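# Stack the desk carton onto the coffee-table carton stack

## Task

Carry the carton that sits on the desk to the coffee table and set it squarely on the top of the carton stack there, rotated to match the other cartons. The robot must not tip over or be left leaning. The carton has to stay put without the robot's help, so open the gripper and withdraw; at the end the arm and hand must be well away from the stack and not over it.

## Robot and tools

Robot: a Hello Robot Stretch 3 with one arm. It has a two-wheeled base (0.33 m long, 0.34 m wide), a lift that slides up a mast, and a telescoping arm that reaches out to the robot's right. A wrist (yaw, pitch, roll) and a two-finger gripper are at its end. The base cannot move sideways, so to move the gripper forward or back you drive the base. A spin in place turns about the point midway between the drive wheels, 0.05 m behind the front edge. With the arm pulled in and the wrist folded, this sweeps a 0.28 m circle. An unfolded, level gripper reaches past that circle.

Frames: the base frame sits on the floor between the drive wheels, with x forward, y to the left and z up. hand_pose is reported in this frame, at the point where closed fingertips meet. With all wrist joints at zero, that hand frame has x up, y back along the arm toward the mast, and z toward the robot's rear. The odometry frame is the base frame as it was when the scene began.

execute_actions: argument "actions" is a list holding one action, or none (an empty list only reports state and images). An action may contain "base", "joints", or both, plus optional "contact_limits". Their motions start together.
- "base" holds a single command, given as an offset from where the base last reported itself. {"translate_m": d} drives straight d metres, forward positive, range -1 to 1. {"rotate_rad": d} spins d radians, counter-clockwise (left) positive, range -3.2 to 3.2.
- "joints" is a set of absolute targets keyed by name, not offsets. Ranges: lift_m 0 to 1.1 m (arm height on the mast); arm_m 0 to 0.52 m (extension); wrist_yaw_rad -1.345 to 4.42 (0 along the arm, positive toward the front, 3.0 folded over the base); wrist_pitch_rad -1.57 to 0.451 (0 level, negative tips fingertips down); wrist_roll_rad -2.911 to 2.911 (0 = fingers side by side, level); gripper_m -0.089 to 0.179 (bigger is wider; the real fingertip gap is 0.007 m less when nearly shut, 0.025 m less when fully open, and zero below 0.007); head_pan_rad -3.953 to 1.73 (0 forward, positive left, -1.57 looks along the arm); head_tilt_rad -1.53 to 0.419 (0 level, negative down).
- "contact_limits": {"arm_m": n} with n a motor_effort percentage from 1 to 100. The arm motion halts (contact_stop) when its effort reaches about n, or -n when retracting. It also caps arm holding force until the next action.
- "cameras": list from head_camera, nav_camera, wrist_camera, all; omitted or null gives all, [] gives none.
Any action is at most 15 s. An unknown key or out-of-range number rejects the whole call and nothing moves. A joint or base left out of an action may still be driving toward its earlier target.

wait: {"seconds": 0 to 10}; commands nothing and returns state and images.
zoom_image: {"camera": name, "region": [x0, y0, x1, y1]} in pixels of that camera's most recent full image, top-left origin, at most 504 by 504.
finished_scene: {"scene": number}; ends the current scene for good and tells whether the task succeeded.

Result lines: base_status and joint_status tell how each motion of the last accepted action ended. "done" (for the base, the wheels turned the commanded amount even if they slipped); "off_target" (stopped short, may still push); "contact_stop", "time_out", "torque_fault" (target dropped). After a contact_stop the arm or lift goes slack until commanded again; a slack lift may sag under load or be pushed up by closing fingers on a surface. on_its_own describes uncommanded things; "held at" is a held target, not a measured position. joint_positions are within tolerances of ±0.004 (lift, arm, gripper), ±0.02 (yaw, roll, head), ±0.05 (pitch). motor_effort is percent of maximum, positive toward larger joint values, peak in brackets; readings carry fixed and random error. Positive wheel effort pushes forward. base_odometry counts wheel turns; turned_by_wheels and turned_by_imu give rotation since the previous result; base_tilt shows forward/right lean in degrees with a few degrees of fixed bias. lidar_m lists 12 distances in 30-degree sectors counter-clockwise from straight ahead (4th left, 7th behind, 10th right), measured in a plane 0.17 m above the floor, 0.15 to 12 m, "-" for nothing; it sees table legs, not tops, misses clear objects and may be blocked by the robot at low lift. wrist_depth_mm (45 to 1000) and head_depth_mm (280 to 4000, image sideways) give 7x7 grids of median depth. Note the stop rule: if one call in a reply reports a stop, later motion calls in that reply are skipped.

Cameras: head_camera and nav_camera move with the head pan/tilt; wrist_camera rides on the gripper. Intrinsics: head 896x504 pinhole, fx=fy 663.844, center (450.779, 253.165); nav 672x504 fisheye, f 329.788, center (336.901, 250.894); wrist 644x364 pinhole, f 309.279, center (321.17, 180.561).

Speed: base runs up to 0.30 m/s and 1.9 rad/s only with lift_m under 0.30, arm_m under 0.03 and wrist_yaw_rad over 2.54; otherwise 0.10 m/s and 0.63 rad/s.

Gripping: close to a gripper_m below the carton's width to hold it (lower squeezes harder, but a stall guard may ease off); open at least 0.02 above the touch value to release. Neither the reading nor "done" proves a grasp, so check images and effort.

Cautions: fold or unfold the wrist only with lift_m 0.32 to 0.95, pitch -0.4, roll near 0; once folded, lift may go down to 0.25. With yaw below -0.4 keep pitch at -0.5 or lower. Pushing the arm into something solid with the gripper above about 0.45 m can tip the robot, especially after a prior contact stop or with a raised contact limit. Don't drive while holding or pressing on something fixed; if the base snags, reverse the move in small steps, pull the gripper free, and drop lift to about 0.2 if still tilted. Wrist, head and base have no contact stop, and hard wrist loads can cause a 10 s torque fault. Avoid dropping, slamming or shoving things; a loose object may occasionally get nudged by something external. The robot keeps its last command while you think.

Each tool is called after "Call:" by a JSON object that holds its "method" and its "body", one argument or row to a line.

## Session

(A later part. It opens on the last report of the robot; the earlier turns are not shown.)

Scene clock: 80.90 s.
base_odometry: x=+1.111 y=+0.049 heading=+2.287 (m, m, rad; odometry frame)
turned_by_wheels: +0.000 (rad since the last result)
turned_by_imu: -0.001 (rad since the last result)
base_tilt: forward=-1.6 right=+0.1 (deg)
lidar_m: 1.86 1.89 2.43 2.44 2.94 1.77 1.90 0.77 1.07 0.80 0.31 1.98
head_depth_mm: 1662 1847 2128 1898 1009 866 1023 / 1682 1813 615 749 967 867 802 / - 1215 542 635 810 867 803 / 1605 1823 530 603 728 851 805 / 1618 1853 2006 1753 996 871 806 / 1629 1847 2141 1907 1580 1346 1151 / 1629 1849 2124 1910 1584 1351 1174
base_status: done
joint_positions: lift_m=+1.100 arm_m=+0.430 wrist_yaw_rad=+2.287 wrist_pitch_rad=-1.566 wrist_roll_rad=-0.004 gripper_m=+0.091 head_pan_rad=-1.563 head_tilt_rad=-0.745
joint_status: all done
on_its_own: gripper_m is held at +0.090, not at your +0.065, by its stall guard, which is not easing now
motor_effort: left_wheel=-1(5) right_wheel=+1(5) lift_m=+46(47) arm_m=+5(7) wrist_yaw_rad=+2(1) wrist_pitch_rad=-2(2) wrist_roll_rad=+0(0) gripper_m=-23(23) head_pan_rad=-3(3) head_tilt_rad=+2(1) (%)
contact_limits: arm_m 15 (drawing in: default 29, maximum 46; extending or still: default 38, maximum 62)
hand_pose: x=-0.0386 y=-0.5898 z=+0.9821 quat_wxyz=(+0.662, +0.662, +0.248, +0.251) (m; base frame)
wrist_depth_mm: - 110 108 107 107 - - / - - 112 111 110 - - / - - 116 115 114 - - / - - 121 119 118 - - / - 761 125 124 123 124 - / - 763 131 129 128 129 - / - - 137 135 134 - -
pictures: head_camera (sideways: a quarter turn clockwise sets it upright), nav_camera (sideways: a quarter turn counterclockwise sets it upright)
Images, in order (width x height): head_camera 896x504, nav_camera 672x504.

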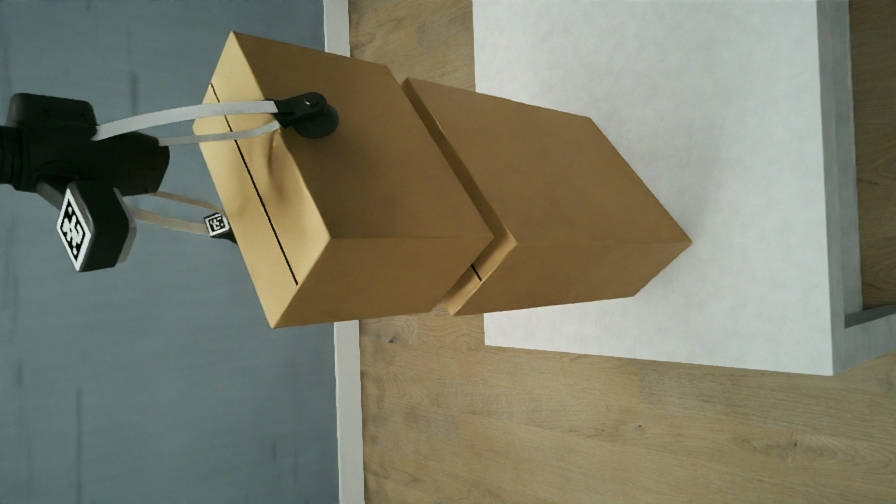

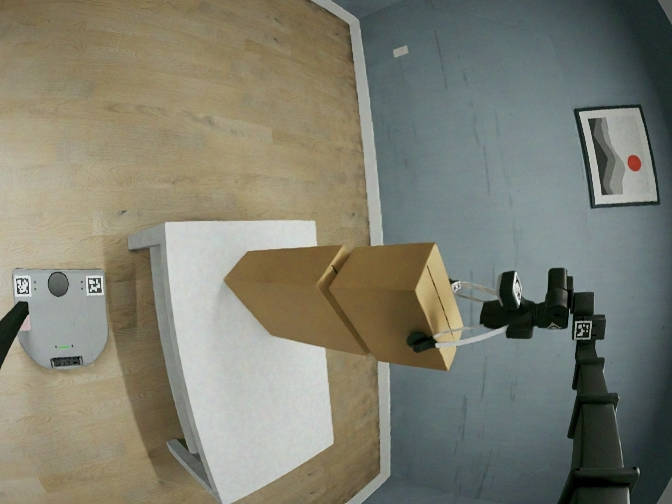

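Call:
{"method": "execute_actions", "body": {
  "actions": [
    {"joints":{"lift_m":1.08}}
  ],
  "cameras": ["head_camera"]
}}

Call:
{"method": "zoom_image", "body": {
  "camera": "head_camera",
  "region": [340, 50, 640, 330]
}}

Scene clock: 82.93 s.
base_odometry: x=+1.111 y=+0.049 heading=+2.287 (m, m, rad; odometry frame)
turned_by_wheels: +0.000 (rad since the last result)
turned_by_imu: +0.000 (rad since the last result)
base_tilt: forward=-1.6 right=+0.1 (deg)
lidar_m: 1.86 1.90 2.43 2.44 2.94 1.77 1.90 0.77 1.07 0.80 0.31 1.98
head_depth_mm: 1671 1876 2130 1889 1012 867 1025 / 1635 1810 615 749 965 865 800 / - 1854 557 637 809 868 801 / 1618 1886 553 603 730 853 802 / 1632 1846 2038 1746 999 873 805 / 1633 1842 2124 1907 1586 1345 1150 / 1623 1834 2140 1910 1576 1354 1175
base_status: not commanded
joint_positions: lift_m=+1.080 arm_m=+0.430 wrist_yaw_rad=+2.287 wrist_pitch_rad=-1.566 wrist_roll_rad=-0.004 gripper_m=+0.091 head_pan_rad=-1.563 head_tilt_rad=-0.745
joint_status: all done
on_its_own: gripper_m is held at +0.090, not at your +0.065, by its stall guard, which is not easing now
motor_effort: left_wheel=-1(2) right_wheel=+1(1) lift_m=+31(42) arm_m=+5(5) wrist_yaw_rad=+1(1) wrist_pitch_rad=-2(2) wrist_roll_rad=+0(0) gripper_m=-24(23) head_pan_rad=-3(3) head_tilt_rad=+2(2) (%)
hand_pose: x=-0.0386 y=-0.5898 z=+0.9626 quat_wxyz=(+0.662, +0.662, +0.248, +0.251) (m; base frame)
wrist_depth_mm: - 110 108 107 106 986 975 / - - 112 111 110 - - / - - 116 115 114 - - / - - 121 119 118 - - / - 720 125 124 123 125 - / - 739 131 130 128 129 - / - - 136 135 134 - -
pictures: head_camera (sideways: a quarter turn clockwise sets it upright)
Images, in order (width x height): head_camera 896x504.

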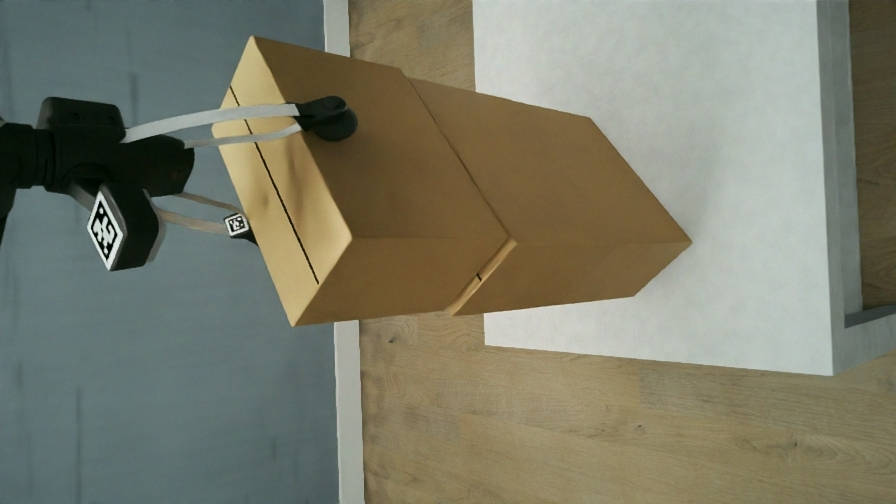

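Region (340, 50, 640, 330) of head_camera's 896x504 image, scaled by 1.680, with more detail than that image has; it fills the top 470 rows of this view, and the rest is white.

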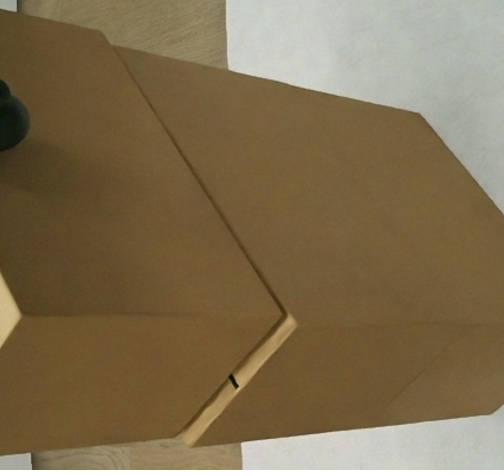

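Call:
{"method": "execute_actions", "body": {
  "actions": [
    {"joints":{"arm_m":0.424},"base":{"translate_m":0.005}}
  ],
  "cameras": []
}}

Call:
{"method": "execute_actions", "body": {
  "actions": [
    {"joints":{"lift_m":1.06}}
  ],
  "cameras": ["head_camera"]
}}

Call:
{"method": "zoom_image", "body": {
  "camera": "head_camera",
  "region": [340, 50, 640, 330]
}}

Scene clock: 84.80 s.
base_odometry: x=+1.108 y=+0.053 heading=+2.287 (m, m, rad; odometry frame)
turned_by_wheels: +0.000 (rad since the last result)
turned_by_imu: -0.001 (rad since the last result)
base_tilt: forward=-1.6 right=+0.0 (deg)
lidar_m: 1.85 1.89 2.42 2.44 2.95 1.78 1.90 0.77 1.07 0.80 0.31 1.97
head_depth_mm: 1661 1884 2134 1892 1015 867 1017 / 1621 1818 607 743 969 868 802 / - 1874 555 627 802 869 803 / 1610 1860 546 595 741 852 803 / 1632 1852 2009 1750 1000 873 807 / 1629 1852 2141 1917 1584 1345 1149 / 1615 1833 2131 1909 1587 1348 1174
base_status: done
joint_positions: lift_m=+1.080 arm_m=+0.424 wrist_yaw_rad=+2.287 wrist_pitch_rad=-1.566 wrist_roll_rad=-0.004 gripper_m=+0.091 head_pan_rad=-1.563 head_tilt_rad=-0.745
joint_status: all done
on_its_own: gripper_m is held at +0.090, not at your +0.065, by its stall guard, which is not easing now
motor_effort: left_wheel=-2(3) right_wheel=+1(6) lift_m=+31(31) arm_m=-6(7) wrist_yaw_rad=+2(1) wrist_pitch_rad=-2(2) wrist_roll_rad=+0(0) gripper_m=-23(23) head_pan_rad=-3(3) head_tilt_rad=+2(1) (%)
hand_pose: x=-0.0386 y=-0.5846 z=+0.9626 quat_wxyz=(+0.662, +0.662, +0.248, +0.251) (m; base frame)
wrist_depth_mm: - 110 108 108 106 968 966 / - - 112 111 110 - - / - - 116 115 114 - - / - - 120 119 118 - - / - 712 125 124 123 124 - / - 736 131 129 128 129 - / - - 136 135 134 - -
pictures: none
No camera images: the call's "cameras" was empty. Leave "cameras" out to get every camera's image.

Scene clock: 87.10 s.
base_odometry: x=+1.108 y=+0.053 heading=+2.287 (m, m, rad; odometry frame)
turned_by_wheels: +0.000 (rad since the last result)
turned_by_imu: +0.000 (rad since the last result)
base_tilt: forward=-1.6 right=+0.0 (deg)
lidar_m: 1.85 1.89 2.42 2.44 2.94 1.78 1.90 0.77 1.07 0.80 0.31 1.98
head_depth_mm: 1650 1887 2141 1880 1016 866 1017 / 1620 1829 613 743 967 867 799 / - 1901 568 629 801 869 801 / 1633 1892 549 597 740 852 802 / 1630 1852 2050 1796 996 874 806 / 1633 1833 2125 1910 1576 1343 1150 / 1619 1834 2120 1914 1583 1343 1175
base_status: not commanded
joint_positions: lift_m=+1.073 arm_m=+0.424 wrist_yaw_rad=+2.287 wrist_pitch_rad=-1.568 wrist_roll_rad=-0.004 gripper_m=+0.091 head_pan_rad=-1.563 head_tilt_rad=-0.745
joint_status: lift_m contact_stop (moved -0.008 of -0.020)
on_its_own: gripper_m is held at +0.090, not at your +0.065, by its stall guard, which is not easing now; lift_m is slack since a contact_stop, until your next command for it (your +1.060 is given up)
motor_effort: left_wheel=+0(5) right_wheel=+0(4) lift_m=+38(37) arm_m=-4(6) wrist_yaw_rad=+2(2) wrist_pitch_rad=-1(3) wrist_roll_rad=+0(0) gripper_m=-23(24) head_pan_rad=-3(3) head_tilt_rad=+1(1) (%)
hand_pose: x=-0.0388 y=-0.5847 z=+0.9550 quat_wxyz=(+0.662, +0.662, +0.248, +0.250) (m; base frame)
wrist_depth_mm: - 110 108 107 106 107 962 / - - 112 111 110 - - / - - 116 115 114 - - / - - 121 119 118 - - / - 726 125 124 123 124 - / - 734 130 129 128 129 - / - - 136 135 133 - -
pictures: head_camera (sideways: a quarter turn clockwise sets it upright)
Images, in order (width x height): head_camera 896x504.

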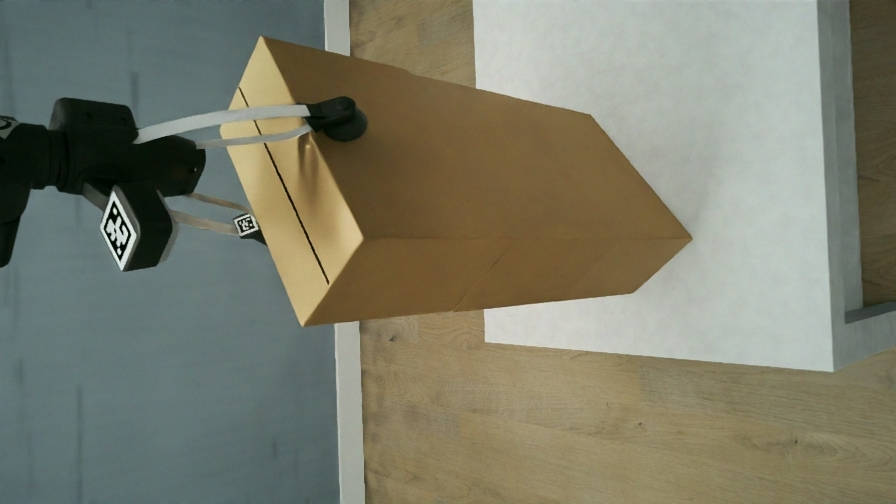

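Region (340, 50, 640, 330) of head_camera's 896x504 image, scaled by 1.680, with more detail than that image has; it fills the top 470 rows of this view, and the rest is white.

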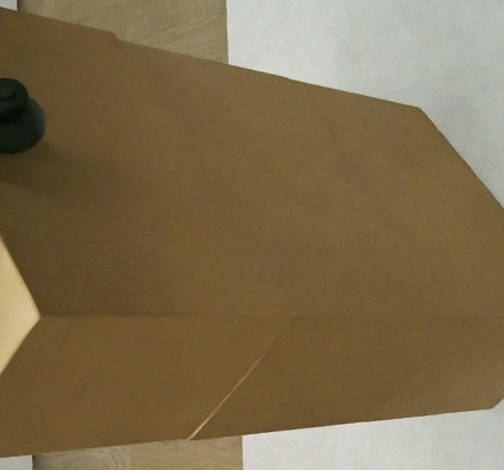

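Call:
{"method": "execute_actions", "body": {
  "actions": [
    {"joints":{"gripper_m":0.179,"lift_m":1.073}}
  ],
  "cameras": []
}}

Call:
{"method": "execute_actions", "body": {
  "actions": [
    {"joints":{"lift_m":1.1}}
  ],
  "cameras": []
}}

Call:
{"method": "execute_actions", "body": {
  "actions": [
    {"joints":{"wrist_pitch_rad":-0.1}}
  ],
  "cameras": ["head_camera"]
}}

Call:
{"method": "execute_actions", "body": {
  "actions": [
    {"joints":{"arm_m":0.0,"wrist_yaw_rad":1.57},"base":{"translate_m":-0.45}}
  ],
  "cameras": ["nav_camera"]
}}

Scene clock: 89.20 s.
base_odometry: x=+1.108 y=+0.053 heading=+2.287 (m, m, rad; odometry frame)
turned_by_wheels: +0.000 (rad since the last result)
turned_by_imu: +0.000 (rad since the last result)
base_tilt: forward=-1.5 right=+0.1 (deg)
lidar_m: 1.85 1.89 2.42 2.44 2.95 1.77 1.90 0.77 1.07 0.80 0.31 1.98
head_depth_mm: 1666 1872 2144 1888 1012 867 1018 / 1633 1811 609 742 969 867 800 / - 1916 568 627 799 870 801 / 1640 1898 550 595 739 851 802 / 1636 1856 2046 1793 999 872 802 / 1636 1850 2137 1920 1578 1348 1149 / 1616 1838 2124 1912 1588 1350 1173
base_status: not commanded
joint_positions: lift_m=+1.073 arm_m=+0.424 wrist_yaw_rad=+2.287 wrist_pitch_rad=-1.568 wrist_roll_rad=-0.004 gripper_m=+0.179 head_pan_rad=-1.563 head_tilt_rad=-0.745
joint_status: all done
motor_effort: left_wheel=+0(0) right_wheel=+0(0) lift_m=+39(39) arm_m=-3(4) wrist_yaw_rad=+2(2) wrist_pitch_rad=-1(1) wrist_roll_rad=+0(0) gripper_m=+1(100) head_pan_rad=-3(3) head_tilt_rad=+2(2) (%)
hand_pose: x=-0.0388 y=-0.5847 z=+0.9553 quat_wxyz=(+0.662, +0.662, +0.248, +0.250) (m; base frame)
wrist_depth_mm: - 109 108 107 106 969 983 / - - 112 110 109 - - / - - 116 115 114 - - / - - 120 119 117 - - / - 724 125 123 122 - - / - 731 131 128 127 - - / - - 136 134 132 - -
pictures: none
No camera images: the call's "cameras" was empty. Leave "cameras" out to get every camera's image.

Scene clock: 90.23 s.
base_odometry: x=+1.108 y=+0.053 heading=+2.287 (m, m, rad; odometry frame)
turned_by_wheels: +0.000 (rad since the last result)
turned_by_imu: +0.000 (rad since the last result)
base_tilt: forward=-1.7 right=+0.1 (deg)
lidar_m: 1.86 1.88 2.42 2.44 2.94 1.77 1.91 0.77 1.07 0.80 0.31 1.98
head_depth_mm: 1658 1888 2120 1893 1013 867 1017 / 1671 1841 610 742 966 869 802 / - 1871 568 627 801 868 801 / 1612 1851 550 596 741 854 802 / 1632 1844 2058 1806 996 872 804 / 1631 1845 2153 1905 1581 1347 1151 / 1620 1834 2109 1904 1595 1346 1175
base_status: not commanded
joint_positions: lift_m=+1.100 arm_m=+0.424 wrist_yaw_rad=+2.287 wrist_pitch_rad=-1.568 wrist_roll_rad=-0.004 gripper_m=+0.179 head_pan_rad=-1.563 head_tilt_rad=-0.745
joint_status: all done
motor_effort: left_wheel=+0(0) right_wheel=+0(0) lift_m=+46(48) arm_m=-3(4) wrist_yaw_rad=+2(2) wrist_pitch_rad=-1(1) wrist_roll_rad=+0(0) gripper_m=+0(1) head_pan_rad=-4(3) head_tilt_rad=+2(2) (%)
hand_pose: x=-0.0388 y=-0.5847 z=+0.9821 quat_wxyz=(+0.662, +0.662, +0.248, +0.250) (m; base frame)
wrist_depth_mm: - - 132 131 130 - - / - - 137 136 134 - - / - - 143 140 139 - - / - - 149 146 145 - - / - 744 155 152 150 - - / - 776 162 158 156 - - / - - 169 165 163 - -
pictures: none
No camera images: the call's "cameras" was empty. Leave "cameras" out to get every camera's image.

Scene clock: 91.83 s.
base_odometry: x=+1.108 y=+0.053 heading=+2.287 (m, m, rad; odometry frame)
turned_by_wheels: +0.000 (rad since the last result)
turned_by_imu: +0.000 (rad since the last result)
base_tilt: forward=-1.6 right=+0.2 (deg)
lidar_m: 1.86 1.89 2.42 2.44 2.94 1.77 1.90 0.77 1.07 0.80 0.31 1.97
head_depth_mm: 1665 1879 2131 1891 1013 863 1020 / 1656 1840 607 739 966 870 800 / 1682 1826 566 628 799 867 801 / - 1850 549 596 740 854 804 / - 1851 2048 1800 997 871 801 / 1648 1876 2122 1903 1577 1338 1153 / 1650 1885 2132 1901 1575 1343 1174
base_status: not commanded
joint_positions: lift_m=+1.100 arm_m=+0.424 wrist_yaw_rad=+2.287 wrist_pitch_rad=-0.124 wrist_roll_rad=-0.004 gripper_m=+0.179 head_pan_rad=-1.563 head_tilt_rad=-0.745
joint_status: all done
motor_effort: left_wheel=+0(0) right_wheel=+0(0) lift_m=+46(46) arm_m=-3(4) wrist_yaw_rad=+2(2) wrist_pitch_rad=+14(14) wrist_roll_rad=+0(0) gripper_m=+1(0) head_pan_rad=-3(3) head_tilt_rad=+1(1) (%)
hand_pose: x=+0.1682 y=-0.4042 z=+1.1829 quat_wxyz=(+0.333, +0.659, -0.252, +0.626) (m; base frame)
wrist_depth_mm: - - - - - - - / - - - - - - - / - - - - - - - / - - - - - - - / - - - - - - - / - - - - - - - / - - - - - - -
pictures: head_camera (sideways: a quarter turn clockwise sets it upright)
Images, in order (width x height): head_camera 896x504.

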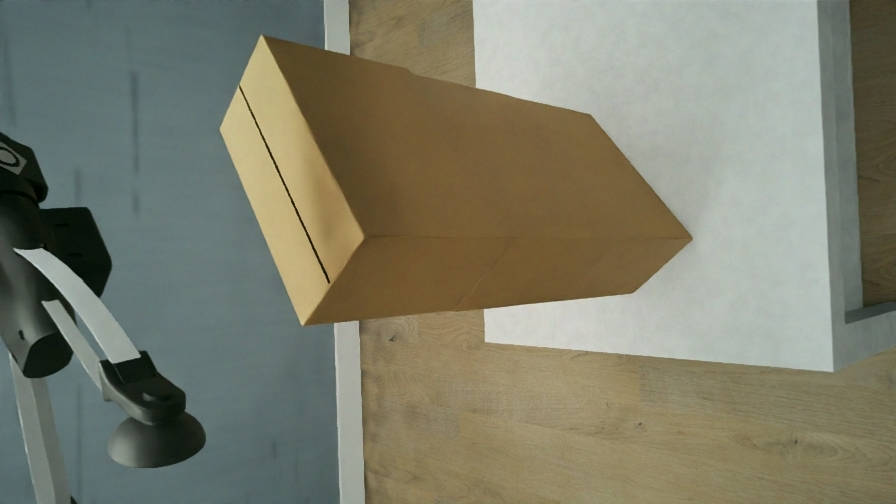

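Scene clock: 97.40 s.
base_odometry: x=+1.403 y=-0.286 heading=+2.287 (m, m, rad; odometry frame)
turned_by_wheels: +0.000 (rad since the last result)
turned_by_imu: -0.003 (rad since the last result)
base_tilt: forward=-1.7 right=+0.1 (deg)
lidar_m: 2.30 2.34 3.02 2.49 1.90 1.36 1.46 1.49 0.42 0.87 0.99 0.63
head_depth_mm: - - - - 1569 867 972 / - - - - 1017 868 1051 / - - - - 1017 871 1108 / 1685 1903 - - 1018 872 1050 / 1657 1875 - - - 872 1052 / 1668 1875 - - - 875 1035 / 1658 1845 - - - 876 1040
base_status: done
joint_positions: lift_m=+1.100 arm_m=+0.001 wrist_yaw_rad=+1.573 wrist_pitch_rad=-0.123 wrist_roll_rad=-0.004 gripper_m=+0.179 head_pan_rad=-1.563 head_tilt_rad=-0.745
joint_status: all done
motor_effort: left_wheel=+0(4) right_wheel=+0(3) lift_m=+46(45) arm_m=-6(7) wrist_yaw_rad=-2(2) wrist_pitch_rad=+14(14) wrist_roll_rad=+0(0) gripper_m=+1(0) head_pan_rad=-3(3) head_tilt_rad=+2(1) (%)
hand_pose: x=+0.2300 y=-0.1455 z=+1.1830 quat_wxyz=(+0.531, +0.529, -0.466, +0.470) (m; base frame)
wrist_depth_mm: - - - - - - - / - - - - - - - / - - - - - - - / - - - - - - - / - - - - - - - / - - - - - - - / - - - - - - 427
pictures: nav_camera (sideways: a quarter turn counterclockwise sets it upright)
Images, in order (width x height): nav_camera 672x504.

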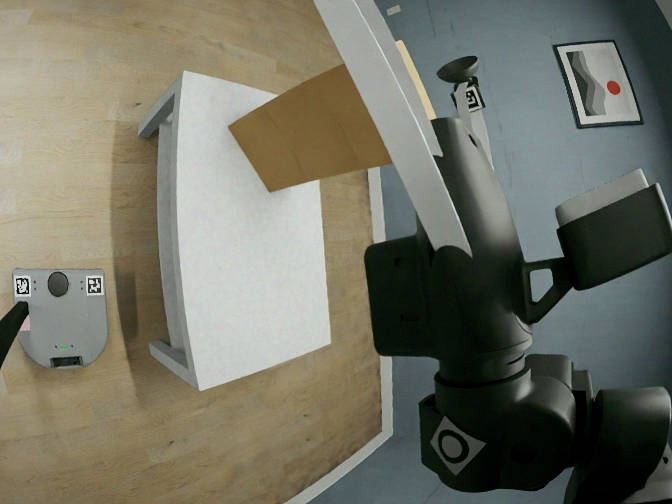

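Call:
{"method": "execute_actions", "body": {
  "actions": [
    {"base":{"translate_m":-0.15},"joints":{"wrist_yaw_rad":2.2}}
  ],
  "cameras": ["nav_camera"]
}}

Call:
{"method": "finished_scene", "body": {
  "scene": 2
}}

Scene clock: 100.73 s.
base_odometry: x=+1.501 y=-0.400 heading=+2.287 (m, m, rad; odometry frame)
turned_by_wheels: +0.000 (rad since the last result)
turned_by_imu: -0.002 (rad since the last result)
base_tilt: forward=-1.5 right=+0.0 (deg)
lidar_m: 2.45 2.49 3.01 2.42 1.79 1.23 1.31 1.33 0.37 0.37 1.09 0.77
head_depth_mm: - - - - 1564 1339 1163 / - - - - 1524 1337 1144 / - - - - 970 869 1054 / - - - - - 819 1107 / - - 2182 - - - 1118 / 1674 1889 2168 - - - 1130 / 1653 1904 2129 - - - -
base_status: done
joint_positions: lift_m=+1.100 arm_m=+0.001 wrist_yaw_rad=+2.197 wrist_pitch_rad=-0.123 wrist_roll_rad=-0.004 gripper_m=+0.179 head_pan_rad=-1.563 head_tilt_rad=-0.745
joint_status: all done
motor_effort: left_wheel=+0(7) right_wheel=+0(3) lift_m=+45(46) arm_m=-6(6) wrist_yaw_rad=+1(2) wrist_pitch_rad=+14(14) wrist_roll_rad=+0(0) gripper_m=+0(0) head_pan_rad=-4(3) head_tilt_rad=+1(2) (%)
hand_pose: x=+0.1824 y=+0.0014 z=+1.1831 quat_wxyz=(+0.361, +0.647, -0.281, +0.610) (m; base frame)
wrist_depth_mm: - - - - - - - / - - - - - - - / - - - - - - - / - - - - - - - / - - - - - - - / - - - - - - - / - - - - - - -
pictures: nav_camera (sideways: a quarter turn counterclockwise sets it upright)
Images, in order (width x height): nav_camera 672x504.

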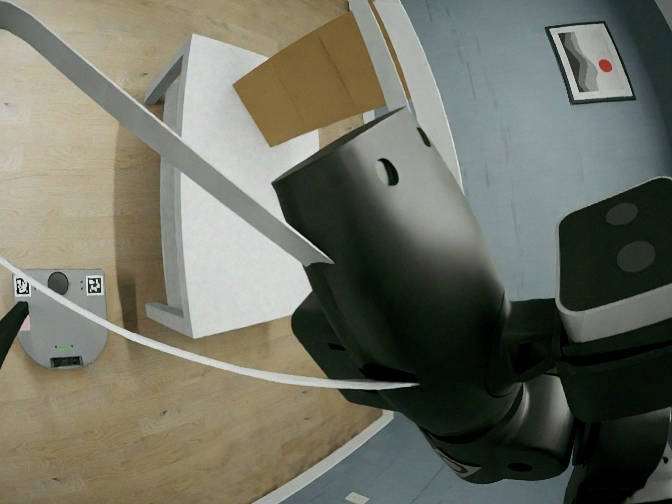

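The scene is finished: the task was done.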